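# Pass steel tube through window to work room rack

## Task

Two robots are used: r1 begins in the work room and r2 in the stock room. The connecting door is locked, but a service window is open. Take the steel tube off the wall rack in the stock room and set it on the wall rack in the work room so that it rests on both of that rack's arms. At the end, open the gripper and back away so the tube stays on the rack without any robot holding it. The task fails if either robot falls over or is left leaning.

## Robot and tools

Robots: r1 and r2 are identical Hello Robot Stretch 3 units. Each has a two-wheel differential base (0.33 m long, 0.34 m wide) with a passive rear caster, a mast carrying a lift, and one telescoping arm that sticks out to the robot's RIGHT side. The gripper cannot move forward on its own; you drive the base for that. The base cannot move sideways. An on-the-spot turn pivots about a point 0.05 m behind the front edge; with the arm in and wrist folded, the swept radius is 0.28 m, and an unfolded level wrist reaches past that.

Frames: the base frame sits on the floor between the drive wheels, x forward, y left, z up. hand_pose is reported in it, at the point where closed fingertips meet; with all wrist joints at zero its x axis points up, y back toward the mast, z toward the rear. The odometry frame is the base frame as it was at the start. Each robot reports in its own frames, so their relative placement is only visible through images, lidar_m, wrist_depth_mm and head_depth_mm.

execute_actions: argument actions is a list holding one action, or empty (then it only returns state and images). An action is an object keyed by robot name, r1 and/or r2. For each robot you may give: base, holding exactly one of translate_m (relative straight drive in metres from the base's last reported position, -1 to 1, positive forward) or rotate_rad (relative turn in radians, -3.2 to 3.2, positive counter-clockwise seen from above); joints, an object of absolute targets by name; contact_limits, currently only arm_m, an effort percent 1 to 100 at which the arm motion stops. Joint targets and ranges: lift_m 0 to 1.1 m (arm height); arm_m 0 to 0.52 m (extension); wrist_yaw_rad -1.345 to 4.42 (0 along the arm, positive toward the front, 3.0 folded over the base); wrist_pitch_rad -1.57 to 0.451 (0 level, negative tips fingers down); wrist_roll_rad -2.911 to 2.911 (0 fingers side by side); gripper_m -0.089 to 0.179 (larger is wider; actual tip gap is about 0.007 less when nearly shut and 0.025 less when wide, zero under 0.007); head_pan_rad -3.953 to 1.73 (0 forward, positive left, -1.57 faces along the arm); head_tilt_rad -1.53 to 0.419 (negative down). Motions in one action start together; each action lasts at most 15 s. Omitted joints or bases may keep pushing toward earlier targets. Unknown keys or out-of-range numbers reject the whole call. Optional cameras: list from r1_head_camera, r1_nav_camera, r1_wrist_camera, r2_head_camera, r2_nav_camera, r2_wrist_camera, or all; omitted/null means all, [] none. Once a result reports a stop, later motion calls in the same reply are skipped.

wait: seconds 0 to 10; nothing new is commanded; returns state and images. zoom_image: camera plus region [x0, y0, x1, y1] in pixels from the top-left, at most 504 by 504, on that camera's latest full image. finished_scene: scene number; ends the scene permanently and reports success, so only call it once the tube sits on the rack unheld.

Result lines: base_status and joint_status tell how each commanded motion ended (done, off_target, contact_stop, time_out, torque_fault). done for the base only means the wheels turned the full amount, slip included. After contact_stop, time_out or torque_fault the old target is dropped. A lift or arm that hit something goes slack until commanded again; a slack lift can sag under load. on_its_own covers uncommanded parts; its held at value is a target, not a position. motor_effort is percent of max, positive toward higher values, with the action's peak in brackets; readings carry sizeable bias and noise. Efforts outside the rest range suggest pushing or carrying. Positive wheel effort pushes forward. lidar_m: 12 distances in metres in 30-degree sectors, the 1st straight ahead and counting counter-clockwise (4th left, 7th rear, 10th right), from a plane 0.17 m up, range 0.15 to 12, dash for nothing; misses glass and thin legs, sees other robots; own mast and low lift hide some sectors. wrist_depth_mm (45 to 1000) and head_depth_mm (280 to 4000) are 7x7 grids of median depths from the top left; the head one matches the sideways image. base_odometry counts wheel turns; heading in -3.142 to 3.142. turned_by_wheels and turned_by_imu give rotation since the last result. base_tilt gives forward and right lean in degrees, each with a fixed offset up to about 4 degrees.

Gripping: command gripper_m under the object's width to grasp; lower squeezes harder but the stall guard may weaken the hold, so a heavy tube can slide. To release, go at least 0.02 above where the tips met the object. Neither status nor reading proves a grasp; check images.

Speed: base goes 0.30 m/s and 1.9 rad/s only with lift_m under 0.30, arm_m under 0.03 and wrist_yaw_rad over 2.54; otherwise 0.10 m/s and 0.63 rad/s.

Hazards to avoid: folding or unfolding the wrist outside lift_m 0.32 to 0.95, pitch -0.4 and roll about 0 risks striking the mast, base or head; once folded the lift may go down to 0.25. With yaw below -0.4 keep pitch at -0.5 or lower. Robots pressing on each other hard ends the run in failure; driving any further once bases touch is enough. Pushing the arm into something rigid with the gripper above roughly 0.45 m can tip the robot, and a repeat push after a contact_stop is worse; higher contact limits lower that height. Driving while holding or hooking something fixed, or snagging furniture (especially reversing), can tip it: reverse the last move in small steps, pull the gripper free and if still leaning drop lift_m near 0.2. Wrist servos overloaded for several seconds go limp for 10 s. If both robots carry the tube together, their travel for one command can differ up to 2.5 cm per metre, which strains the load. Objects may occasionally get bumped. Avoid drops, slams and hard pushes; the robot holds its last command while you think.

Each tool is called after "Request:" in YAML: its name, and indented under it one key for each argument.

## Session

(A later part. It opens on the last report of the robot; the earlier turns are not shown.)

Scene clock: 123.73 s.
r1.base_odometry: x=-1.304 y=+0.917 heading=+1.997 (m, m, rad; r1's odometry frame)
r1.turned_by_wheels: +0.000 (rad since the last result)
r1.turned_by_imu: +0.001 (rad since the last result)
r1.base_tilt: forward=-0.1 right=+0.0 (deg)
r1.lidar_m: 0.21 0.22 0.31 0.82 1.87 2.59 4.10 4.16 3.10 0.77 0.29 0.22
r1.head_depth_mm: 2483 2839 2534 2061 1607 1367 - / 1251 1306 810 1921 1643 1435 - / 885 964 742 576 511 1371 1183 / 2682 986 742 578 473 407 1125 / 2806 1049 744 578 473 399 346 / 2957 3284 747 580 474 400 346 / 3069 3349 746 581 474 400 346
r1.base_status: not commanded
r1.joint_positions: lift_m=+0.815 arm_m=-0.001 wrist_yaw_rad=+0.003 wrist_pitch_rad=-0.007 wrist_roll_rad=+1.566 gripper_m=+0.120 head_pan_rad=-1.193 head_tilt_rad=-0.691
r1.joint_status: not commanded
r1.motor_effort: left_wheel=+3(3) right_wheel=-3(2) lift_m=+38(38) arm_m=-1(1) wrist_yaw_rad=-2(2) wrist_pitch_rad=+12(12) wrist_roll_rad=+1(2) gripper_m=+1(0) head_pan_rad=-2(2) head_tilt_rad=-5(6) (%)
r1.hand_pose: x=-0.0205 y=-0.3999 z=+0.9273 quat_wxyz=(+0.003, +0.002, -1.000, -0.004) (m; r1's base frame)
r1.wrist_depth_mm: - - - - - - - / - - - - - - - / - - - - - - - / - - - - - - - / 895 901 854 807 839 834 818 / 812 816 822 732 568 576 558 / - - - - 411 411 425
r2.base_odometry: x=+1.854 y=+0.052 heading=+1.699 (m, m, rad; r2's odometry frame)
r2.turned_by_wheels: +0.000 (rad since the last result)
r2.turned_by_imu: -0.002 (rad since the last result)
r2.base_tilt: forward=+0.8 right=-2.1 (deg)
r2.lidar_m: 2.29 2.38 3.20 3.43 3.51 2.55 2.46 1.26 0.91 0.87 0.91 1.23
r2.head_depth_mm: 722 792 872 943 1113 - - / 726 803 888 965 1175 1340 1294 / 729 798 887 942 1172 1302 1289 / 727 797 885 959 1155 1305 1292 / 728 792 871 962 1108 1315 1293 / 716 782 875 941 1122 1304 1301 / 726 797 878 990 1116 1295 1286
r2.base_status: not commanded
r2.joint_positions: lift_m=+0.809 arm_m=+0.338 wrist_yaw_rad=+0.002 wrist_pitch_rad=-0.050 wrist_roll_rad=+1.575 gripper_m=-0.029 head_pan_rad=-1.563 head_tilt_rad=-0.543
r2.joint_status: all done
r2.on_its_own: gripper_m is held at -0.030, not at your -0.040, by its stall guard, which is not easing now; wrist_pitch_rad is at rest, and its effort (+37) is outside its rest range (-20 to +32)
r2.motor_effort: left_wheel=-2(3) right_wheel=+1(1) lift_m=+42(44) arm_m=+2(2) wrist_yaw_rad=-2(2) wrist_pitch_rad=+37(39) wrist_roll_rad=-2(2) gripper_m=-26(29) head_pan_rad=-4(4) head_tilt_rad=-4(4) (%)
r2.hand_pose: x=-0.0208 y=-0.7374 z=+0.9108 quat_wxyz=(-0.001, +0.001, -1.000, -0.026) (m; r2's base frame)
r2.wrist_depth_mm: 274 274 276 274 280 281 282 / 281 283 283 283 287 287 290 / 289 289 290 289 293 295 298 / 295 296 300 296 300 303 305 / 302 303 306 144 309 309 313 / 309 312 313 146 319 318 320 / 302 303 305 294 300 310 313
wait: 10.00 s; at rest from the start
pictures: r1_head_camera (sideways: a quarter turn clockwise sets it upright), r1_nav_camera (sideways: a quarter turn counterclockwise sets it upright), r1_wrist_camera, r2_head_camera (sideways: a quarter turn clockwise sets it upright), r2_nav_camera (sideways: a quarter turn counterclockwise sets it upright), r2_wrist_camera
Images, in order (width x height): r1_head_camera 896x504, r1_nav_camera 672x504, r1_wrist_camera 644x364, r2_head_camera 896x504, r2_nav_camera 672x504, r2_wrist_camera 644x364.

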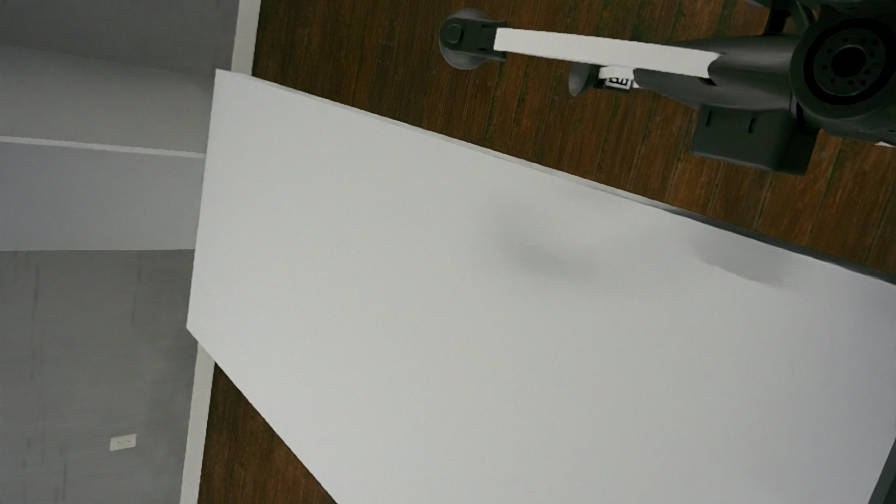

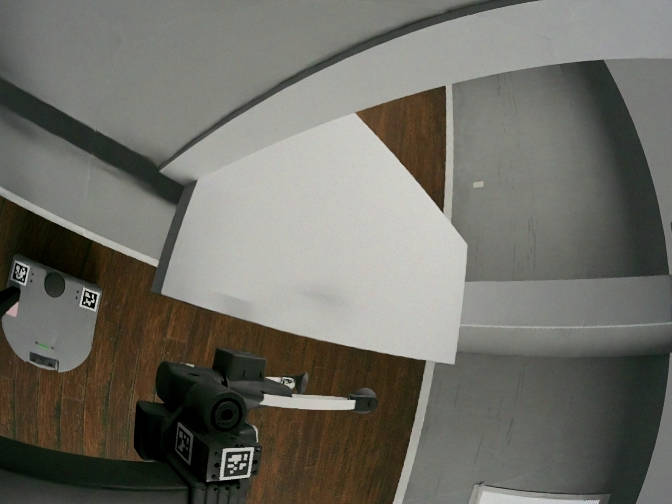

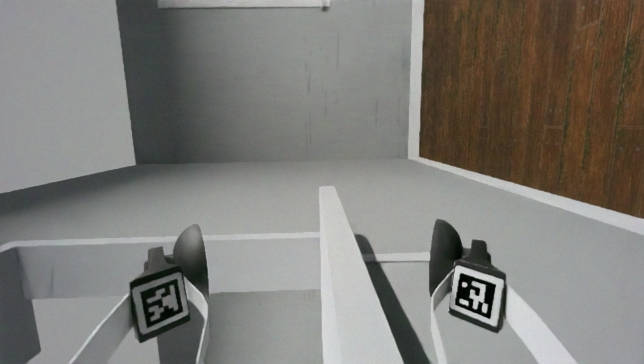

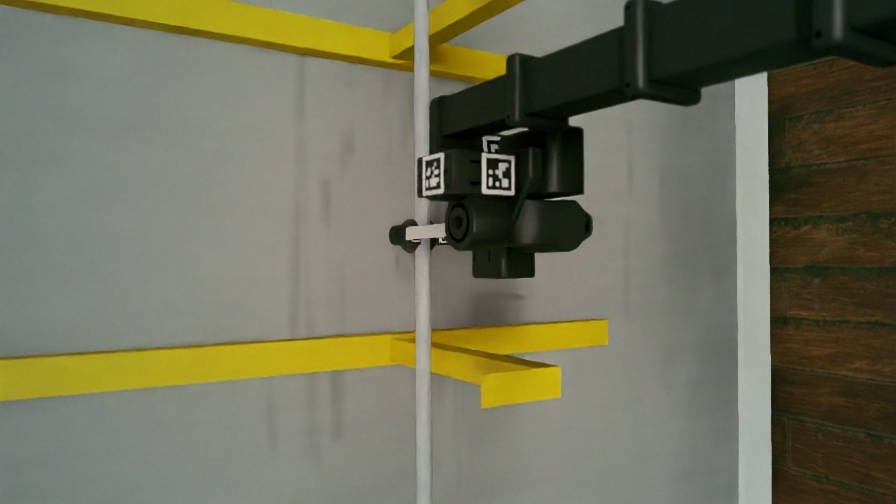

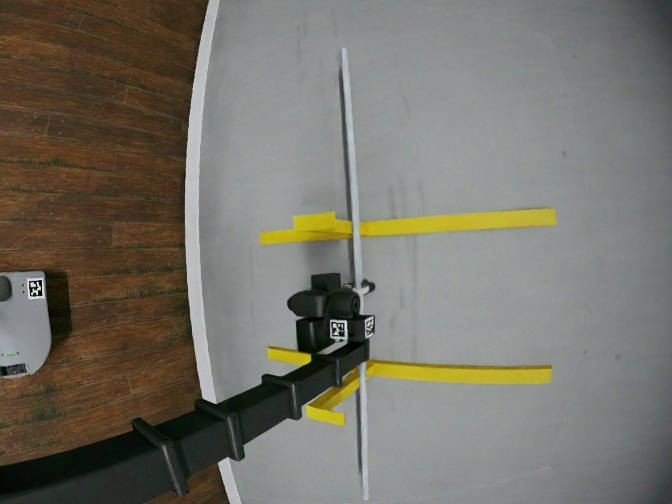

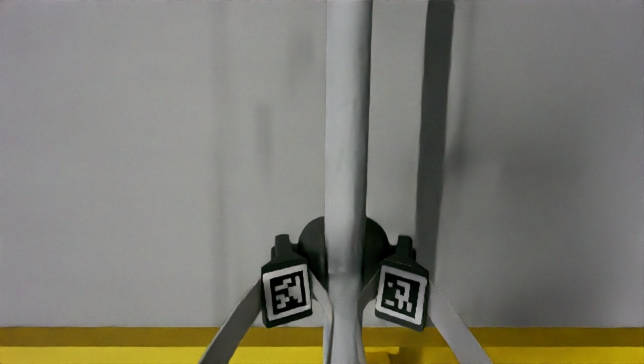

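Request:
execute_actions:
  actions:
    - {"r2":{"joints":{"lift_m":0.91}}}
  cameras: []

Request:
execute_actions:
  actions:
    - {"r2":{"joints":{"arm_m":0.0,"head_tilt_rad":-0.9}}}
  cameras: ["r2_nav_camera"]

Request:
execute_actions:
  actions:
    - {"r2":{"base":{"rotate_rad":0.65},"joints":{"head_pan_rad":-2.2,"head_tilt_rad":-0.7}}}
  cameras: ["r2_wrist_camera","r2_nav_camera"]

Scene clock: 131.63 s.
r1.base_odometry: x=-1.304 y=+0.917 heading=+1.997 (m, m, rad; r1's odometry frame)
r1.turned_by_wheels: +0.000 (rad since the last result)
r1.turned_by_imu: +0.001 (rad since the last result)
r1.base_tilt: forward=+0.0 right=+0.0 (deg)
r1.lidar_m: 0.21 0.22 0.31 0.81 1.87 2.60 4.09 4.17 3.08 0.77 0.29 0.22
r1.head_depth_mm: 2489 2825 2547 2053 1625 1368 - / 1241 1306 813 1914 1637 1428 - / 882 965 742 577 512 1371 1182 / 2686 988 743 578 473 408 1116 / 2860 1041 745 578 473 401 346 / 2989 3228 746 578 473 400 346 / 3070 3348 748 580 474 400 347
r1.base_status: not commanded
r1.joint_positions: lift_m=+0.815 arm_m=-0.001 wrist_yaw_rad=+0.003 wrist_pitch_rad=-0.007 wrist_roll_rad=+1.566 gripper_m=+0.120 head_pan_rad=-1.193 head_tilt_rad=-0.691
r1.joint_status: not commanded
r1.motor_effort: left_wheel=+3(3) right_wheel=-2(3) lift_m=+38(37) arm_m=-1(1) wrist_yaw_rad=-1(2) wrist_pitch_rad=+12(12) wrist_roll_rad=+1(2) gripper_m=+1(1) head_pan_rad=-2(2) head_tilt_rad=-6(5) (%)
r1.hand_pose: x=-0.0205 y=-0.3999 z=+0.9273 quat_wxyz=(+0.003, +0.002, -1.000, -0.004) (m; r1's base frame)
r1.wrist_depth_mm: - - - - - - - / - - - - - - - / - - - - - - - / - - - - - - - / 904 884 880 796 838 841 829 / 804 812 834 730 581 581 565 / - - - - 411 410 425
r2.base_odometry: x=+1.854 y=+0.052 heading=+1.699 (m, m, rad; r2's odometry frame)
r2.turned_by_wheels: +0.000 (rad since the last result)
r2.turned_by_imu: -0.001 (rad since the last result)
r2.base_tilt: forward=+1.0 right=-2.1 (deg)
r2.lidar_m: 2.29 2.37 3.20 3.41 3.51 2.56 2.46 1.25 0.91 0.87 0.90 1.23
r2.head_depth_mm: 720 791 859 - - 1325 1299 / 727 798 860 1027 1112 1315 1294 / 725 802 859 1048 1127 1312 1290 / 729 795 869 1025 1133 1309 1296 / 725 790 866 973 1105 1305 1284 / 716 781 867 957 1124 1298 1291 / 724 793 866 991 1119 1290 1291
r2.base_status: not commanded
r2.joint_positions: lift_m=+0.909 arm_m=+0.338 wrist_yaw_rad=+0.002 wrist_pitch_rad=-0.052 wrist_roll_rad=+1.575 gripper_m=-0.029 head_pan_rad=-1.563 head_tilt_rad=-0.543
r2.joint_status: all done
r2.on_its_own: gripper_m is held at -0.030, not at your -0.040, by its stall guard, which is not easing now; wrist_pitch_rad is at rest, and its effort (+37) is outside its rest range (-20 to +32)
r2.motor_effort: left_wheel=-2(2) right_wheel=+1(1) lift_m=+42(44) arm_m=+2(2) wrist_yaw_rad=-2(2) wrist_pitch_rad=+37(37) wrist_roll_rad=-2(2) gripper_m=-26(27) head_pan_rad=-4(4) head_tilt_rad=-4(4) (%)
r2.hand_pose: x=-0.0208 y=-0.7373 z=+1.0104 quat_wxyz=(-0.001, +0.001, -1.000, -0.026) (m; r2's base frame)
r2.wrist_depth_mm: 272 275 278 276 280 282 282 / 280 281 283 282 285 286 289 / 289 288 289 289 294 295 297 / 296 298 297 298 302 304 306 / 304 302 306 144 307 311 313 / 310 313 313 146 318 319 322 / 303 303 305 296 300 312 312
pictures: none
No camera images: the call's "cameras" was empty. Leave "cameras" out to get every camera's image.

Scene clock: 135.33 s.
r1.base_odometry: x=-1.304 y=+0.917 heading=+1.997 (m, m, rad; r1's odometry frame)
r1.turned_by_wheels: +0.000 (rad since the last result)
r1.turned_by_imu: +0.000 (rad since the last result)
r1.base_tilt: forward=-0.1 right=+0.0 (deg)
r1.lidar_m: 0.21 0.22 0.31 0.82 1.87 2.60 4.11 4.18 3.07 0.77 0.29 0.22
r1.head_depth_mm: 2489 2821 2563 2055 1616 1370 - / 1249 1306 810 1925 1642 1427 - / 882 962 738 576 511 1368 1187 / 2676 986 742 577 472 408 1122 / 2873 1047 744 579 473 400 346 / 2989 3253 745 579 473 400 346 / 3060 3394 746 580 473 400 346
r1.base_status: not commanded
r1.joint_positions: lift_m=+0.815 arm_m=-0.001 wrist_yaw_rad=+0.003 wrist_pitch_rad=-0.007 wrist_roll_rad=+1.566 gripper_m=+0.120 head_pan_rad=-1.193 head_tilt_rad=-0.691
r1.joint_status: not commanded
r1.motor_effort: left_wheel=+3(3) right_wheel=-2(2) lift_m=+38(39) arm_m=-1(1) wrist_yaw_rad=-2(2) wrist_pitch_rad=+12(12) wrist_roll_rad=+2(2) gripper_m=+0(1) head_pan_rad=-3(2) head_tilt_rad=-4(4) (%)
r1.hand_pose: x=-0.0205 y=-0.3999 z=+0.9273 quat_wxyz=(+0.003, +0.002, -1.000, -0.004) (m; r1's base frame)
r1.wrist_depth_mm: - - - - - - - / - - - - - - - / - - - - - - - / - - - - - - - / 905 883 871 807 838 821 813 / 808 806 820 773 574 586 551 / - - - - 412 409 427
r2.base_odometry: x=+1.854 y=+0.052 heading=+1.699 (m, m, rad; r2's odometry frame)
r2.turned_by_wheels: +0.000 (rad since the last result)
r2.turned_by_imu: -0.001 (rad since the last result)
r2.base_tilt: forward=+0.9 right=-2.1 (deg)
r2.lidar_m: 2.29 2.38 3.22 3.41 3.52 2.55 2.45 1.25 0.91 0.87 0.90 1.23
r2.head_depth_mm: 784 886 1110 - - - 1132 / 791 923 1098 1281 - - 1135 / 788 920 1106 - - 1233 1150 / 791 918 1101 1278 1389 1242 1154 / 786 906 1092 1371 1444 1270 1134 / 776 858 1101 1372 1436 1275 1138 / 786 915 1095 1362 1431 1266 1130
r2.base_status: not commanded
r2.joint_positions: lift_m=+0.909 arm_m=+0.001 wrist_yaw_rad=+0.002 wrist_pitch_rad=-0.052 wrist_roll_rad=+1.575 gripper_m=-0.029 head_pan_rad=-1.563 head_tilt_rad=-0.889
r2.joint_status: all done
r2.on_its_own: gripper_m is held at -0.030, not at your -0.040, by its stall guard, which is not easing now; wrist_pitch_rad is at rest, and its effort (+38) is outside its rest range (-20 to +32)
r2.motor_effort: left_wheel=-3(3) right_wheel=+1(1) lift_m=+42(43) arm_m=-3(3) wrist_yaw_rad=-2(2) wrist_pitch_rad=+38(37) wrist_roll_rad=-2(2) gripper_m=-26(26) head_pan_rad=-4(4) head_tilt_rad=-7(35) (%)
r2.hand_pose: x=-0.0209 y=-0.4008 z=+1.0104 quat_wxyz=(-0.001, +0.001, -1.000, -0.026) (m; r2's base frame)
r2.wrist_depth_mm: 579 576 591 559 590 593 593 / 598 592 592 589 597 604 604 / 599 609 610 612 619 621 620 / 625 621 627 627 641 644 635 / 636 630 625 144 643 646 659 / 648 658 655 146 564 682 674 / 666 675 684 675 683 678 694
pictures: r2_nav_camera (sideways: a quarter turn counterclockwise sets it upright)
Images, in order (width x height): r2_nav_camera 672x504.

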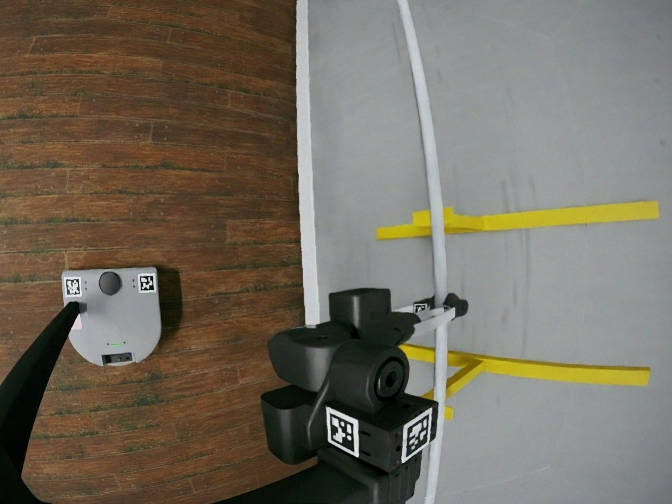

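Scene clock: 137.33 s.
r1.base_odometry: x=-1.304 y=+0.917 heading=+1.997 (m, m, rad; r1's odometry frame)
r1.turned_by_wheels: +0.000 (rad since the last result)
r1.turned_by_imu: +0.000 (rad since the last result)
r1.base_tilt: forward=-0.1 right=+0.0 (deg)
r1.lidar_m: 0.21 0.22 0.31 0.82 1.86 2.59 4.11 4.16 3.09 0.77 0.29 0.22
r1.head_depth_mm: 2494 2836 2582 2048 1619 1363 - / 1239 1305 810 1921 1636 1434 - / 882 966 740 577 512 1368 1185 / 2701 984 742 578 472 408 1119 / 2867 1047 745 579 472 400 345 / 2970 3283 747 579 472 400 346 / 3086 3385 748 580 473 400 346
r1.base_status: not commanded
r1.joint_positions: lift_m=+0.815 arm_m=-0.001 wrist_yaw_rad=+0.003 wrist_pitch_rad=-0.007 wrist_roll_rad=+1.566 gripper_m=+0.120 head_pan_rad=-1.193 head_tilt_rad=-0.691
r1.joint_status: not commanded
r1.motor_effort: left_wheel=+3(3) right_wheel=-2(2) lift_m=+38(38) arm_m=-1(1) wrist_yaw_rad=-2(1) wrist_pitch_rad=+12(12) wrist_roll_rad=+1(2) gripper_m=+0(1) head_pan_rad=-2(2) head_tilt_rad=-6(6) (%)
r1.hand_pose: x=-0.0205 y=-0.3999 z=+0.9273 quat_wxyz=(+0.003, +0.002, -1.000, -0.004) (m; r1's base frame)
r1.wrist_depth_mm: - - - - - - - / - - - - - - - / - - - - - - - / - - - - - - - / 911 903 877 796 862 833 820 / 788 814 829 734 561 575 560 / - - - - 416 409 426
r2.base_odometry: x=+1.854 y=+0.052 heading=+2.349 (m, m, rad; r2's odometry frame)
r2.turned_by_wheels: +0.650 (rad since the last result)
r2.turned_by_imu: +0.658 (rad since the last result)
r2.base_tilt: forward=+0.9 right=-2.1 (deg)
r2.lidar_m: 2.48 3.45 3.42 3.12 2.48 2.38 1.12 0.88 0.87 0.94 1.41 2.29
r2.head_depth_mm: 745 823 912 1130 1356 - - / 746 840 964 1127 1283 - - / 746 842 946 1129 - - 1150 / 749 843 944 1120 - - - / 739 828 875 1123 - - - / 744 842 948 1127 - - - / 749 846 964 1128 1331 - -
r2.base_status: done
r2.joint_positions: lift_m=+0.909 arm_m=+0.001 wrist_yaw_rad=+0.002 wrist_pitch_rad=-0.052 wrist_roll_rad=+1.575 gripper_m=-0.029 head_pan_rad=-2.193 head_tilt_rad=-0.705
r2.joint_status: all done
r2.on_its_own: gripper_m is held at -0.030, not at your -0.040, by its stall guard, which is not easing now; wrist_pitch_rad is at rest, and its effort (+37) is outside its rest range (-20 to +32)
r2.motor_effort: left_wheel=-2(9) right_wheel=+1(4) lift_m=+42(42) arm_m=-2(3) wrist_yaw_rad=-3(2) wrist_pitch_rad=+37(37) wrist_roll_rad=-2(2) gripper_m=-27(27) head_pan_rad=-4(44) head_tilt_rad=+3(21) (%)
r2.hand_pose: x=-0.0208 y=-0.4008 z=+1.0104 quat_wxyz=(-0.001, +0.001, -1.000, -0.026) (m; r2's base frame)
r2.wrist_depth_mm: 602 607 598 585 608 611 611 / 674 674 678 644 682 687 674 / 769 752 773 730 782 764 778 / 873 885 890 848 898 899 890 / - - - 144 - - - / - - - 146 - - - / - - - - - - -
pictures: r2_nav_camera (sideways: a quarter turn counterclockwise sets it upright), r2_wrist_camera
Images, in order (width x height): r2_nav_camera 672x504, r2_wrist_camera 644x364.

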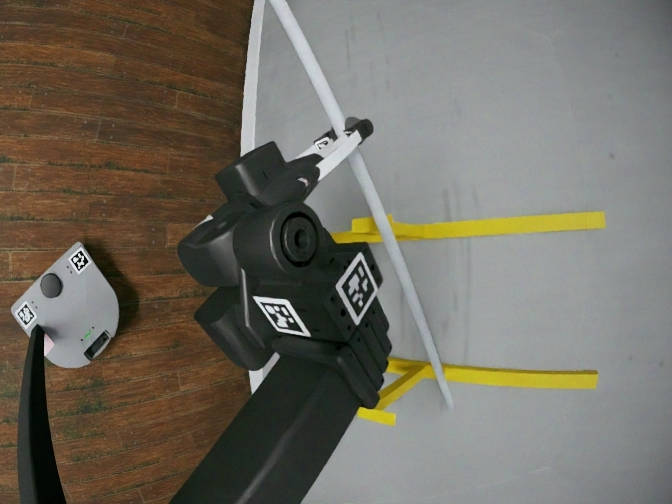

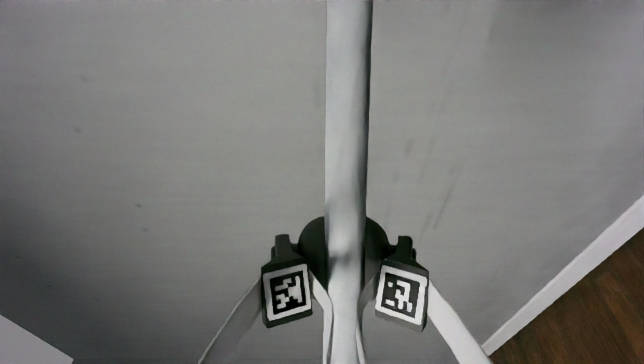

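Request:
execute_actions:
  actions:
    - {"r2":{"base":{"translate_m":0.1}}}
  cameras: []

Request:
execute_actions:
  actions:
    - {"r2":{"base":{"rotate_rad":1.184},"joints":{"head_pan_rad":-0.3,"head_tilt_rad":-0.3}}}
  cameras: ["r2_wrist_camera","r2_nav_camera"]

Request:
execute_actions:
  actions:
    - {"r2":{"base":{"translate_m":1.0},"joints":{"lift_m":0.88}}}
  cameras: []

Request:
execute_actions:
  actions:
    - {"r2":{"base":{"translate_m":1.0}}}
  cameras: ["r2_head_camera"]

Scene clock: 145.63 s.
r1.base_odometry: x=-1.304 y=+0.917 heading=+1.997 (m, m, rad; r1's odometry frame)
r1.turned_by_wheels: +0.000 (rad since the last result)
r1.turned_by_imu: +0.001 (rad since the last result)
r1.base_tilt: forward=+0.0 right=+0.1 (deg)
r1.lidar_m: 0.21 0.22 0.31 0.82 1.87 2.59 4.11 4.15 3.07 0.77 0.29 0.22
r1.head_depth_mm: 2474 2819 2551 2030 1621 1372 - / 1244 1301 813 1931 1647 1433 - / 886 967 741 577 511 1371 1189 / 2683 985 742 578 473 407 1123 / 2896 1048 743 579 473 399 346 / 2960 3272 744 579 474 400 346 / 3066 3363 748 581 474 400 347
r1.base_status: not commanded
r1.joint_positions: lift_m=+0.815 arm_m=-0.001 wrist_yaw_rad=+0.003 wrist_pitch_rad=-0.007 wrist_roll_rad=+1.566 gripper_m=+0.120 head_pan_rad=-1.193 head_tilt_rad=-0.691
r1.joint_status: not commanded
r1.motor_effort: left_wheel=+3(3) right_wheel=-2(2) lift_m=+38(39) arm_m=-1(1) wrist_yaw_rad=-2(3) wrist_pitch_rad=+12(12) wrist_roll_rad=+2(2) gripper_m=+0(1) head_pan_rad=-3(2) head_tilt_rad=-6(6) (%)
r1.hand_pose: x=-0.0205 y=-0.3999 z=+0.9273 quat_wxyz=(+0.003, +0.002, -1.000, -0.004) (m; r1's base frame)
r1.wrist_depth_mm: - - - - - - - / - - - - - - - / - - - - - - - / - - - - - - - / 914 888 885 832 849 815 819 / 789 807 803 750 576 590 559 / - - - - 408 413 426
r2.base_odometry: x=+1.783 y=+0.123 heading=+2.349 (m, m, rad; r2's odometry frame)
r2.turned_by_wheels: +0.000 (rad since the last result)
r2.turned_by_imu: -0.002 (rad since the last result)
r2.base_tilt: forward=+0.9 right=-2.1 (deg)
r2.lidar_m: 2.39 3.40 3.34 3.23 2.57 2.54 1.20 0.95 0.93 1.01 1.51 2.21
r2.head_depth_mm: 798 885 1031 1195 1463 - - / 799 904 1037 1212 1375 - - / 800 903 1014 1196 - - 1155 / 788 890 969 1181 - - - / 802 902 994 1202 - - - / 803 902 1041 1208 - - - / 800 902 1031 1205 1423 - -
r2.base_status: done
r2.joint_positions: lift_m=+0.909 arm_m=+0.001 wrist_yaw_rad=+0.002 wrist_pitch_rad=-0.052 wrist_roll_rad=+1.575 gripper_m=-0.029 head_pan_rad=-2.193 head_tilt_rad=-0.705
r2.joint_status: not commanded
r2.on_its_own: gripper_m is held at -0.030, not at your -0.040, by its stall guard, which is not easing now; wrist_pitch_rad is at rest, and its effort (+38) is outside its rest range (-20 to +32)
r2.motor_effort: left_wheel=-3(3) right_wheel=+1(4) lift_m=+42(42) arm_m=-3(3) wrist_yaw_rad=-2(2) wrist_pitch_rad=+38(38) wrist_roll_rad=-2(2) gripper_m=-26(26) head_pan_rad=-4(4) head_tilt_rad=+3(3) (%)
r2.hand_pose: x=-0.0209 y=-0.4008 z=+1.0104 quat_wxyz=(-0.001, +0.001, -1.000, -0.026) (m; r2's base frame)
r2.wrist_depth_mm: 668 667 675 629 664 664 668 / 733 739 735 706 745 740 754 / 830 831 858 784 851 855 844 / - - - 924 - - - / - - - 143 - - - / - - - 146 - - - / - - - - - - -
pictures: none
No camera images: the call's "cameras" was empty. Leave "cameras" out to get every camera's image.

Scene clock: 148.47 s.
r1.base_odometry: x=-1.304 y=+0.917 heading=+1.997 (m, m, rad; r1's odometry frame)
r1.turned_by_wheels: +0.000 (rad since the last result)
r1.turned_by_imu: +0.000 (rad since the last result)
r1.base_tilt: forward=+0.0 right=-0.1 (deg)
r1.lidar_m: 0.21 0.22 0.31 0.82 1.86 2.60 4.10 4.16 3.09 0.77 0.29 0.22
r1.head_depth_mm: 2476 2800 2554 2038 1613 1365 - / 1245 1305 815 1925 1637 1434 - / 886 968 743 578 512 1371 1185 / 2684 989 742 578 472 408 1119 / 2904 1044 743 578 473 400 346 / 2961 3247 747 578 473 400 346 / 3069 3369 747 580 474 400 346
r1.base_status: not commanded
r1.joint_positions: lift_m=+0.815 arm_m=-0.001 wrist_yaw_rad=+0.003 wrist_pitch_rad=-0.007 wrist_roll_rad=+1.566 gripper_m=+0.120 head_pan_rad=-1.193 head_tilt_rad=-0.691
r1.joint_status: not commanded
r1.motor_effort: left_wheel=+3(3) right_wheel=-2(2) lift_m=+37(38) arm_m=-1(1) wrist_yaw_rad=-2(2) wrist_pitch_rad=+12(12) wrist_roll_rad=+1(2) gripper_m=+0(0) head_pan_rad=-2(2) head_tilt_rad=-6(4) (%)
r1.hand_pose: x=-0.0205 y=-0.3999 z=+0.9273 quat_wxyz=(+0.003, +0.002, -1.000, -0.004) (m; r1's base frame)
r1.wrist_depth_mm: - - - - - - - / - - - - - - - / - - - - - - - / - - - - - - - / 917 873 846 817 849 842 832 / 799 804 820 722 578 587 566 / - - - - 410 418 425
r2.base_odometry: x=+1.783 y=+0.123 heading=-2.750 (m, m, rad; r2's odometry frame)
r2.turned_by_wheels: +1.184 (rad since the last result)
r2.turned_by_imu: +1.199 (rad since the last result)
r2.base_tilt: forward=+0.9 right=-2.1 (deg)
r2.lidar_m: 3.36 2.96 2.54 1.92 1.09 0.93 0.93 1.07 1.83 2.21 2.55 3.37
r2.head_depth_mm: 3112 3276 3451 3718 2508 1959 1540 / 3075 3248 3447 3660 2690 1952 1541 / 3065 3249 3442 3581 2703 1961 1530 / 2952 - 3482 3570 2668 1950 1538 / 2932 - 3494 3502 2694 1958 1530 / 2969 - 3372 3553 2629 1938 1532 / 2955 3166 3296 3596 2665 1938 1539
r2.base_status: done
r2.joint_positions: lift_m=+0.909 arm_m=+0.001 wrist_yaw_rad=+0.001 wrist_pitch_rad=-0.052 wrist_roll_rad=+1.575 gripper_m=-0.029 head_pan_rad=-0.307 head_tilt_rad=-0.310
r2.joint_status: all done
r2.on_its_own: gripper_m is held at -0.030, not at your -0.040, by its stall guard, which is not easing now; wrist_pitch_rad is at rest, and its effort (+37) is outside its rest range (-20 to +32)
r2.motor_effort: left_wheel=-3(8) right_wheel=+1(4) lift_m=+42(42) arm_m=-2(3) wrist_yaw_rad=-1(4) wrist_pitch_rad=+37(37) wrist_roll_rad=-2(2) gripper_m=-26(26) head_pan_rad=+5(60) head_tilt_rad=+6(36) (%)
r2.hand_pose: x=-0.0211 y=-0.4008 z=+1.0104 quat_wxyz=(-0.001, +0.000, -1.000, -0.026) (m; r2's base frame)
r2.wrist_depth_mm: - - - - - - - / - - - - - - - / - - - - - - - / - - - - - - - / - - - 144 - - - / - - - 147 - - - / - - - - - - -
pictures: r2_nav_camera (sideways: a quarter turn counterclockwise sets it upright), r2_wrist_camera
Images, in order (width x height): r2_nav_camera 672x504, r2_wrist_camera 644x364.

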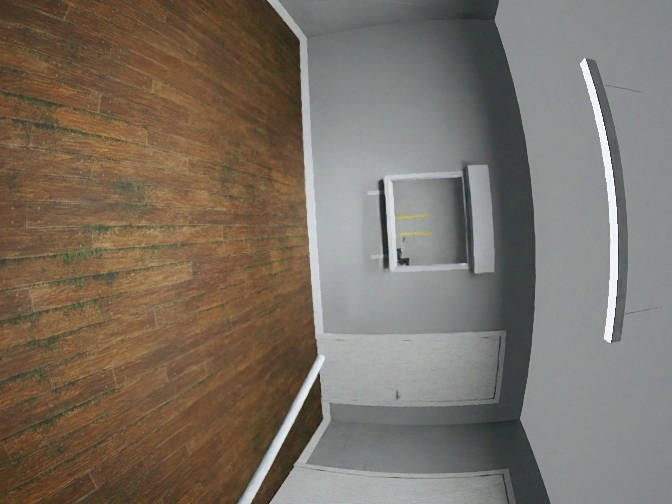

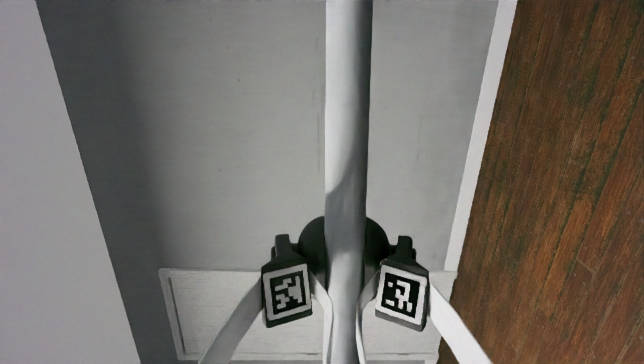

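Scene clock: 159.43 s.
r1.base_odometry: x=-1.304 y=+0.917 heading=+1.997 (m, m, rad; r1's odometry frame)
r1.turned_by_wheels: +0.000 (rad since the last result)
r1.turned_by_imu: +0.001 (rad since the last result)
r1.base_tilt: forward=+0.0 right=+0.0 (deg)
r1.lidar_m: 0.21 0.22 0.31 0.82 1.87 2.59 4.10 4.15 3.09 0.77 0.29 0.22
r1.head_depth_mm: 2479 2822 2554 2043 1625 1366 - / 1245 1305 812 1920 1643 1438 - / 881 964 744 576 512 1376 1181 / 2681 991 743 577 473 408 1122 / 2884 1048 744 578 473 399 346 / 2964 3243 747 579 473 400 345 / 3113 3376 748 579 474 400 346
r1.base_status: not commanded
r1.joint_positions: lift_m=+0.815 arm_m=-0.001 wrist_yaw_rad=+0.003 wrist_pitch_rad=-0.007 wrist_roll_rad=+1.566 gripper_m=+0.120 head_pan_rad=-1.193 head_tilt_rad=-0.691
r1.joint_status: not commanded
r1.motor_effort: left_wheel=+3(3) right_wheel=-2(3) lift_m=+37(38) arm_m=-1(1) wrist_yaw_rad=-2(3) wrist_pitch_rad=+12(12) wrist_roll_rad=+2(2) gripper_m=+1(1) head_pan_rad=-2(2) head_tilt_rad=-4(5) (%)
r1.hand_pose: x=-0.0205 y=-0.3999 z=+0.9273 quat_wxyz=(+0.003, +0.002, -1.000, -0.004) (m; r1's base frame)
r1.wrist_depth_mm: - - - - - - - / - - - - - - - / - - - - - - - / - - - - - - - / 905 879 857 801 849 842 829 / 799 805 842 729 564 571 571 / - - - - 407 407 426
r2.base_odometry: x=+0.859 y=-0.259 heading=-2.750 (m, m, rad; r2's odometry frame)
r2.turned_by_wheels: +0.000 (rad since the last result)
r2.turned_by_imu: -0.007 (rad since the last result)
r2.base_tilt: forward=+0.9 right=-2.2 (deg)
r2.lidar_m: 2.41 2.68 2.29 2.30 2.22 1.90 1.90 2.17 2.46 2.46 2.79 2.41
r2.head_depth_mm: 2202 2342 2448 2656 2682 1955 1532 / 2128 2268 2429 2586 2497 1950 1545 / 1952 - 2513 2612 2663 1937 1527 / 1951 - - 2591 2660 1952 1543 / 1946 - - 2566 2661 1933 1531 / 1914 - 2404 2540 2618 1967 1528 / 2089 2212 2342 2493 2620 1943 1535
r2.base_status: done
r2.joint_positions: lift_m=+0.880 arm_m=+0.001 wrist_yaw_rad=+0.000 wrist_pitch_rad=-0.052 wrist_roll_rad=+1.575 gripper_m=-0.029 head_pan_rad=-0.307 head_tilt_rad=-0.310
r2.joint_status: all done
r2.on_its_own: gripper_m is held at -0.030, not at your -0.040, by its stall guard, which is not easing now; wrist_pitch_rad is at rest, and its effort (+38) is outside its rest range (-20 to +32)
r2.motor_effort: left_wheel=-3(3) right_wheel=+1(4) lift_m=+23(37) arm_m=-3(2) wrist_yaw_rad=+1(1) wrist_pitch_rad=+38(38) wrist_roll_rad=-2(2) gripper_m=-26(26) head_pan_rad=+5(5) head_tilt_rad=+6(6) (%)
r2.hand_pose: x=-0.0215 y=-0.4008 z=+0.9812 quat_wxyz=(-0.002, +0.000, -1.000, -0.027) (m; r2's base frame)
r2.wrist_depth_mm: - - - - - - - / - - - - - - - / - - - - - - - / - - - - - - - / - - - 143 - - - / - - - 146 - - - / - - - - - - -
pictures: none
No camera images: the call's "cameras" was empty. Leave "cameras" out to get every camera's image.

Scene clock: 170.40 s.
r1.base_odometry: x=-1.304 y=+0.917 heading=+1.997 (m, m, rad; r1's odometry frame)
r1.turned_by_wheels: +0.000 (rad since the last result)
r1.turned_by_imu: +0.001 (rad since the last result)
r1.base_tilt: forward=+0.0 right=+0.1 (deg)
r1.lidar_m: 0.21 0.22 0.31 0.82 1.87 2.59 4.11 4.15 3.08 0.77 0.29 0.22
r1.head_depth_mm: 2487 2834 2550 2044 1626 1372 - / 1246 1300 811 1925 1640 1441 - / 881 968 740 578 512 1373 1185 / 2666 988 743 577 473 407 1115 / 2892 1047 746 577 473 400 346 / 2970 3270 746 580 473 400 346 / 3097 3402 749 581 474 401 346
r1.base_status: not commanded
r1.joint_positions: lift_m=+0.815 arm_m=-0.001 wrist_yaw_rad=+0.003 wrist_pitch_rad=-0.007 wrist_roll_rad=+1.566 gripper_m=+0.120 head_pan_rad=-1.193 head_tilt_rad=-0.691
r1.joint_status: not commanded
r1.motor_effort: left_wheel=+3(3) right_wheel=-2(2) lift_m=+38(38) arm_m=-1(1) wrist_yaw_rad=-1(1) wrist_pitch_rad=+12(12) wrist_roll_rad=+2(2) gripper_m=+0(1) head_pan_rad=-2(2) head_tilt_rad=-5(7) (%)
r1.hand_pose: x=-0.0205 y=-0.3999 z=+0.9273 quat_wxyz=(+0.003, +0.002, -1.000, -0.004) (m; r1's base frame)
r1.wrist_depth_mm: - - - - - - - / - - - - - - - / - - - - - - - / - - - - - - - / 894 911 868 814 852 822 811 / 811 805 818 730 562 572 565 / - - - - 420 410 428
r2.base_odometry: x=-0.065 y=-0.640 heading=-2.750 (m, m, rad; r2's odometry frame)
r2.turned_by_wheels: +0.000 (rad since the last result)
r2.turned_by_imu: -0.007 (rad since the last result)
r2.base_tilt: forward=+0.9 right=-2.2 (deg)
r2.lidar_m: 1.44 1.65 2.06 2.06 2.36 2.87 2.86 3.17 2.68 2.67 1.69 1.45
r2.head_depth_mm: - - - 1564 1627 1770 1536 / - - - 1542 1643 1739 1549 / - - - 1522 1624 1740 1533 / - - - 1524 1618 1741 1537 / - - - 1498 1588 1707 1532 / 1242 1309 1380 1474 1569 1699 1543 / 1227 1299 1374 1471 1573 1682 1522
r2.base_status: done
r2.joint_positions: lift_m=+0.880 arm_m=+0.001 wrist_yaw_rad=+0.000 wrist_pitch_rad=-0.052 wrist_roll_rad=+1.575 gripper_m=-0.029 head_pan_rad=-0.307 head_tilt_rad=-0.310
r2.joint_status: not commanded
r2.on_its_own: gripper_m is held at -0.030, not at your -0.040, by its stall guard, which is not easing now; wrist_pitch_rad is at rest, and its effort (+38) is outside its rest range (-20 to +32)
r2.motor_effort: left_wheel=-2(4) right_wheel=+1(3) lift_m=+23(23) arm_m=-3(3) wrist_yaw_rad=+0(0) wrist_pitch_rad=+38(38) wrist_roll_rad=-2(2) gripper_m=-27(26) head_pan_rad=+5(5) head_tilt_rad=+6(6) (%)
r2.hand_pose: x=-0.0215 y=-0.4008 z=+0.9812 quat_wxyz=(-0.002, +0.000, -1.000, -0.027) (m; r2's base frame)
r2.wrist_depth_mm: - - - - - - - / - - - - - - - / - - - - - - - / - - - - - - - / - - - 144 - - - / - - - 146 - - - / - - - - - - -
pictures: r2_head_camera (sideways: a quarter turn clockwise sets it upright)
Images, in order (width x height): r2_head_camera 896x504.

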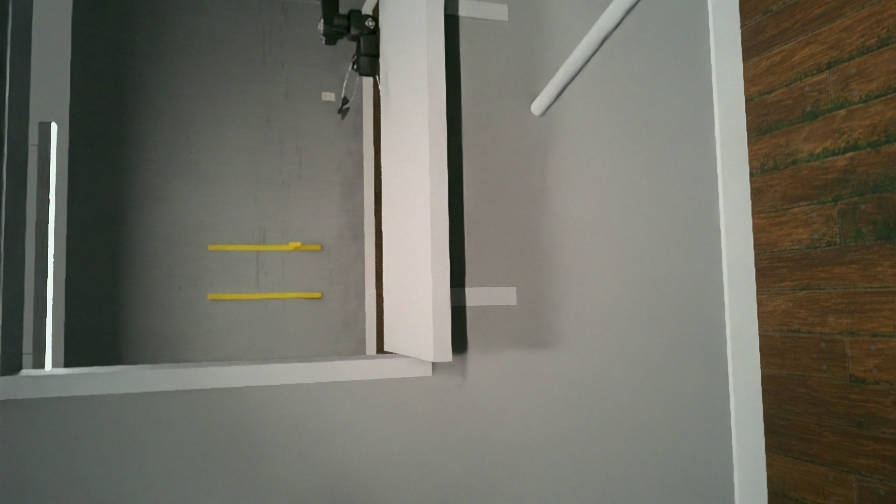

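Request:
execute_actions:
  actions:
    - {"r2":{"base":{"translate_m":0.25}}}
  cameras: []

Request:
execute_actions:
  actions:
    - {"r2":{"base":{"rotate_rad":-0.236},"joints":{"head_pan_rad":-0.6,"head_tilt_rad":-0.5}}}
  cameras: []

Request:
execute_actions:
  actions:
    - {"r2":{"base":{"translate_m":0.45}}}
  cameras: ["r2_head_camera","r1_nav_camera","r2_wrist_camera"]

Scene clock: 177.47 s.
r1.base_odometry: x=-1.304 y=+0.917 heading=+1.997 (m, m, rad; r1's odometry frame)
r1.turned_by_wheels: +0.000 (rad since the last result)
r1.turned_by_imu: +0.001 (rad since the last result)
r1.base_tilt: forward=-0.1 right=+0.0 (deg)
r1.lidar_m: 0.21 0.22 0.31 0.82 1.87 2.59 4.11 4.17 3.09 0.77 0.29 0.22
r1.head_depth_mm: 2505 2828 2579 2036 1625 1365 - / 1246 1307 809 1928 1640 1438 - / 884 966 743 576 512 1369 1176 / 2692 990 744 578 473 408 1119 / 2915 1040 745 577 473 400 346 / 2963 3287 746 579 474 399 346 / 3065 3334 747 580 475 400 346
r1.base_status: not commanded
r1.joint_positions: lift_m=+0.815 arm_m=-0.001 wrist_yaw_rad=+0.003 wrist_pitch_rad=-0.007 wrist_roll_rad=+1.566 gripper_m=+0.120 head_pan_rad=-1.193 head_tilt_rad=-0.691
r1.joint_status: not commanded
r1.motor_effort: left_wheel=+3(3) right_wheel=-2(3) lift_m=+38(38) arm_m=-1(1) wrist_yaw_rad=-3(1) wrist_pitch_rad=+12(12) wrist_roll_rad=+1(2) gripper_m=+0(0) head_pan_rad=-3(2) head_tilt_rad=-5(5) (%)
r1.hand_pose: x=-0.0205 y=-0.3999 z=+0.9273 quat_wxyz=(+0.003, +0.002, -1.000, -0.004) (m; r1's base frame)
r1.wrist_depth_mm: - - - - - - - / - - - - - - - / - - - - - - - / - - - - - - - / 912 902 897 821 829 830 816 / 829 818 815 730 572 583 566 / - - - - 414 410 427
r2.base_odometry: x=-0.296 y=-0.735 heading=-2.750 (m, m, rad; r2's odometry frame)
r2.turned_by_wheels: +0.000 (rad since the last result)
r2.turned_by_imu: -0.003 (rad since the last result)
r2.base_tilt: forward=+0.9 right=-2.1 (deg)
r2.lidar_m: 1.20 1.37 2.00 2.00 2.28 3.09 3.09 3.22 2.74 2.49 1.41 1.20
r2.head_depth_mm: - - - 1319 1350 1471 1540 / - - - 1293 1350 1456 1513 / - - - 1288 1334 1440 1506 / - - - 1275 1332 1415 1484 / - - - 1235 1311 1403 1486 / 1012 1076 1143 1211 1295 1399 1466 / 1009 1065 1139 1209 1283 1371 1451
r2.base_status: done
r2.joint_positions: lift_m=+0.880 arm_m=+0.001 wrist_yaw_rad=+0.000 wrist_pitch_rad=-0.052 wrist_roll_rad=+1.575 gripper_m=-0.029 head_pan_rad=-0.307 head_tilt_rad=-0.310
r2.joint_status: not commanded
r2.on_its_own: gripper_m is held at -0.030, not at your -0.040, by its stall guard, which is not easing now; wrist_pitch_rad is at rest, and its effort (+38) is outside its rest range (-20 to +32)
r2.motor_effort: left_wheel=-3(3) right_wheel=+0(3) lift_m=+23(24) arm_m=-3(2) wrist_yaw_rad=+0(1) wrist_pitch_rad=+38(38) wrist_roll_rad=-2(2) gripper_m=-26(26) head_pan_rad=+5(5) head_tilt_rad=+5(6) (%)
r2.hand_pose: x=-0.0215 y=-0.4008 z=+0.9812 quat_wxyz=(-0.002, +0.000, -1.000, -0.027) (m; r2's base frame)
r2.wrist_depth_mm: - - - - - - - / - - - - - - - / - - - - - - - / - - - - - - - / - - - 143 - - - / - - - 146 - - - / - - - - - - -
pictures: none
No camera images: the call's "cameras" was empty. Leave "cameras" out to get every camera's image.

Scene clock: 178.77 s.
r1.base_odometry: x=-1.304 y=+0.917 heading=+1.997 (m, m, rad; r1's odometry frame)
r1.turned_by_wheels: +0.000 (rad since the last result)
r1.turned_by_imu: +0.000 (rad since the last result)
r1.base_tilt: forward=+0.0 right=-0.1 (deg)
r1.lidar_m: 0.21 0.22 0.31 0.82 1.87 2.59 4.11 4.14 3.08 0.77 0.29 0.22
r1.head_depth_mm: 2512 2797 2560 2055 1600 1366 - / 1243 1305 810 1925 1644 1423 - / 882 968 742 578 512 1375 1179 / 2675 986 744 577 472 408 1118 / 2876 1049 745 578 472 399 346 / 2982 3253 747 579 474 400 346 / 3013 3373 748 580 474 400 346
r1.base_status: not commanded
r1.joint_positions: lift_m=+0.815 arm_m=-0.001 wrist_yaw_rad=+0.003 wrist_pitch_rad=-0.007 wrist_roll_rad=+1.566 gripper_m=+0.120 head_pan_rad=-1.193 head_tilt_rad=-0.691
r1.joint_status: not commanded
r1.motor_effort: left_wheel=+3(3) right_wheel=-2(2) lift_m=+38(38) arm_m=-1(1) wrist_yaw_rad=-3(2) wrist_pitch_rad=+12(12) wrist_roll_rad=+1(2) gripper_m=+1(1) head_pan_rad=-2(2) head_tilt_rad=-6(6) (%)
r1.hand_pose: x=-0.0205 y=-0.3999 z=+0.9273 quat_wxyz=(+0.003, +0.002, -1.000, -0.004) (m; r1's base frame)
r1.wrist_depth_mm: - - - - - - - / - - - - - - - / - - - - - - - / - - - - - - - / 906 887 884 814 856 816 806 / 797 821 826 736 579 586 559 / - - - - 413 411 431
r2.base_odometry: x=-0.296 y=-0.735 heading=-2.986 (m, m, rad; r2's odometry frame)
r2.turned_by_wheels: -0.236 (rad since the last result)
r2.turned_by_imu: -0.239 (rad since the last result)
r2.base_tilt: forward=+0.9 right=-2.1 (deg)
r2.lidar_m: 1.20 1.25 1.71 2.00 2.08 2.85 3.09 3.20 2.86 2.73 1.71 1.25
r2.head_depth_mm: 1538 1720 1942 2167 1887 1622 1332 / 1411 1582 1749 1960 1939 1597 1340 / 1328 1454 1621 1765 1935 1604 1331 / 1312 1433 1494 1640 1822 1587 1329 / - - 1416 1519 1681 1608 1326 / - - 1294 1414 1545 1605 1328 / - - 1253 1311 1434 1530 1329
r2.base_status: done
r2.joint_positions: lift_m=+0.880 arm_m=+0.001 wrist_yaw_rad=-0.003 wrist_pitch_rad=-0.052 wrist_roll_rad=+1.575 gripper_m=-0.029 head_pan_rad=-0.593 head_tilt_rad=-0.494
r2.joint_status: all done
r2.on_its_own: gripper_m is held at -0.030, not at your -0.040, by its stall guard, which is not easing now; wrist_pitch_rad is at rest, and its effort (+38) is outside its rest range (-20 to +32)
r2.motor_effort: left_wheel=+2(8) right_wheel=-2(5) lift_m=+24(24) arm_m=-4(3) wrist_yaw_rad=+4(4) wrist_pitch_rad=+38(38) wrist_roll_rad=-2(2) gripper_m=-27(27) head_pan_rad=-4(33) head_tilt_rad=-4(24) (%)
r2.hand_pose: x=-0.0223 y=-0.4008 z=+0.9812 quat_wxyz=(-0.002, -0.002, -1.000, -0.027) (m; r2's base frame)
r2.wrist_depth_mm: - - - - - - - / - - - - - - - / - - - - - - - / - - - - - - - / - - - 143 - - - / - - - 145 - - - / - - - - - - -
pictures: none
No camera images: the call's "cameras" was empty. Leave "cameras" out to get every camera's image.

Scene clock: 184.23 s.
r1.base_odometry: x=-1.304 y=+0.917 heading=+1.997 (m, m, rad; r1's odometry frame)
r1.turned_by_wheels: +0.000 (rad since the last result)
r1.turned_by_imu: +0.001 (rad since the last result)
r1.base_tilt: forward=-0.1 right=+0.0 (deg)
r1.lidar_m: 0.21 0.22 0.31 0.82 1.87 2.60 4.11 4.16 3.10 0.77 0.29 0.22
r1.head_depth_mm: 2495 2805 2552 2043 1618 1368 - / 1247 1301 811 1927 1638 1432 - / 883 963 740 576 510 1368 1181 / 2700 987 744 579 473 408 1118 / 2850 1045 743 578 474 399 346 / 2970 3260 745 580 474 400 346 / 3035 3395 721 580 474 400 346
r1.base_status: not commanded
r1.joint_positions: lift_m=+0.815 arm_m=-0.001 wrist_yaw_rad=+0.003 wrist_pitch_rad=-0.007 wrist_roll_rad=+1.566 gripper_m=+0.120 head_pan_rad=-1.193 head_tilt_rad=-0.691
r1.joint_status: not commanded
r1.motor_effort: left_wheel=+3(3) right_wheel=-3(2) lift_m=+38(38) arm_m=-1(1) wrist_yaw_rad=-2(1) wrist_pitch_rad=+12(12) wrist_roll_rad=+1(2) gripper_m=+1(1) head_pan_rad=-2(2) head_tilt_rad=-5(5) (%)
r1.hand_pose: x=-0.0205 y=-0.3999 z=+0.9273 quat_wxyz=(+0.003, +0.002, -1.000, -0.004) (m; r1's base frame)
r1.wrist_depth_mm: - - - - - - - / - - - - - - - / - - - - - - - / - - - - - - - / 916 875 871 806 833 843 817 / 786 810 844 746 567 587 559 / - - - - 414 410 424
r2.base_odometry: x=-0.741 y=-0.805 heading=-2.986 (m, m, rad; r2's odometry frame)
r2.turned_by_wheels: +0.000 (rad since the last result)
r2.turned_by_imu: -0.003 (rad since the last result)
r2.base_tilt: forward=+0.8 right=-2.1 (deg)
r2.lidar_m: 0.75 0.78 1.07 1.99 2.07 2.85 3.52 3.65 2.84 2.73 1.07 0.78
r2.head_depth_mm: 946 1049 1142 1353 1542 1612 1329 / 1025 1093 1124 1211 1399 1539 1336 / 3832 3865 1200 887 1250 1457 1320 / - - 1207 875 1127 1282 1330 / - - 1276 832 1032 1158 1275 / - - - 791 947 1052 1191 / - - - 792 878 973 1086
r2.base_status: done
r2.joint_positions: lift_m=+0.880 arm_m=+0.001 wrist_yaw_rad=+0.000 wrist_pitch_rad=-0.052 wrist_roll_rad=+1.575 gripper_m=-0.029 head_pan_rad=-0.593 head_tilt_rad=-0.494
r2.joint_status: not commanded
r2.on_its_own: gripper_m is held at -0.030, not at your -0.040, by its stall guard, which is not easing now; wrist_pitch_rad is at rest, and its effort (+38) is outside its rest range (-20 to +32)
r2.motor_effort: left_wheel=+4(8) right_wheel=-2(3) lift_m=+23(23) arm_m=-2(3) wrist_yaw_rad=+0(3) wrist_pitch_rad=+38(37) wrist_roll_rad=-2(2) gripper_m=-27(26) head_pan_rad=-3(4) head_tilt_rad=-4(4) (%)
r2.hand_pose: x=-0.0214 y=-0.4008 z=+0.9812 quat_wxyz=(-0.002, +0.000, -1.000, -0.027) (m; r2's base frame)
r2.wrist_depth_mm: - - - - - - - / - - - - - - - / - - - - - - - / - - - - - - - / - - - 144 - - - / - - - 146 - - - / - - - - - - -
pictures: r1_nav_camera (sideways: a quarter turn counterclockwise sets it upright), r2_head_camera (sideways: a quarter turn clockwise sets it upright), r2_wrist_camera
Images, in order (width x height): r1_nav_camera 672x504, r2_head_camera 896x504, r2_wrist_camera 644x364.

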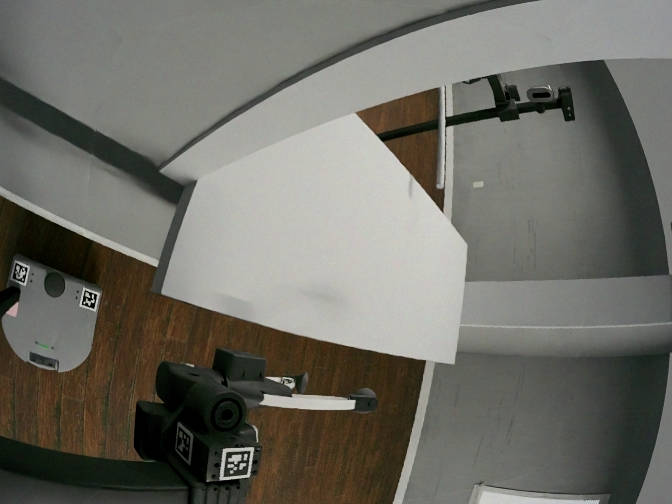

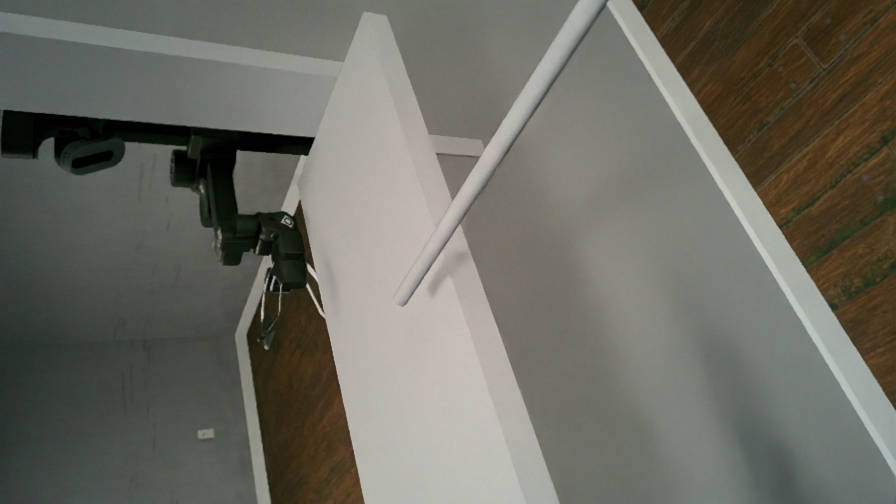

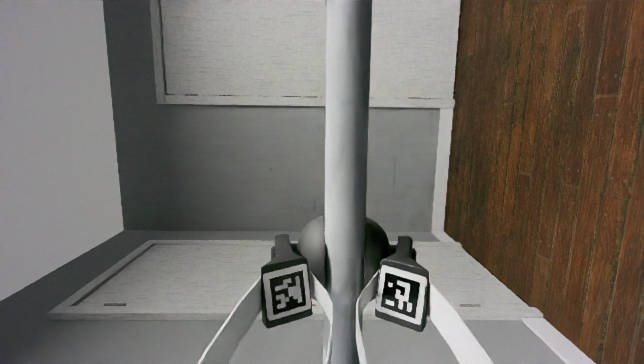

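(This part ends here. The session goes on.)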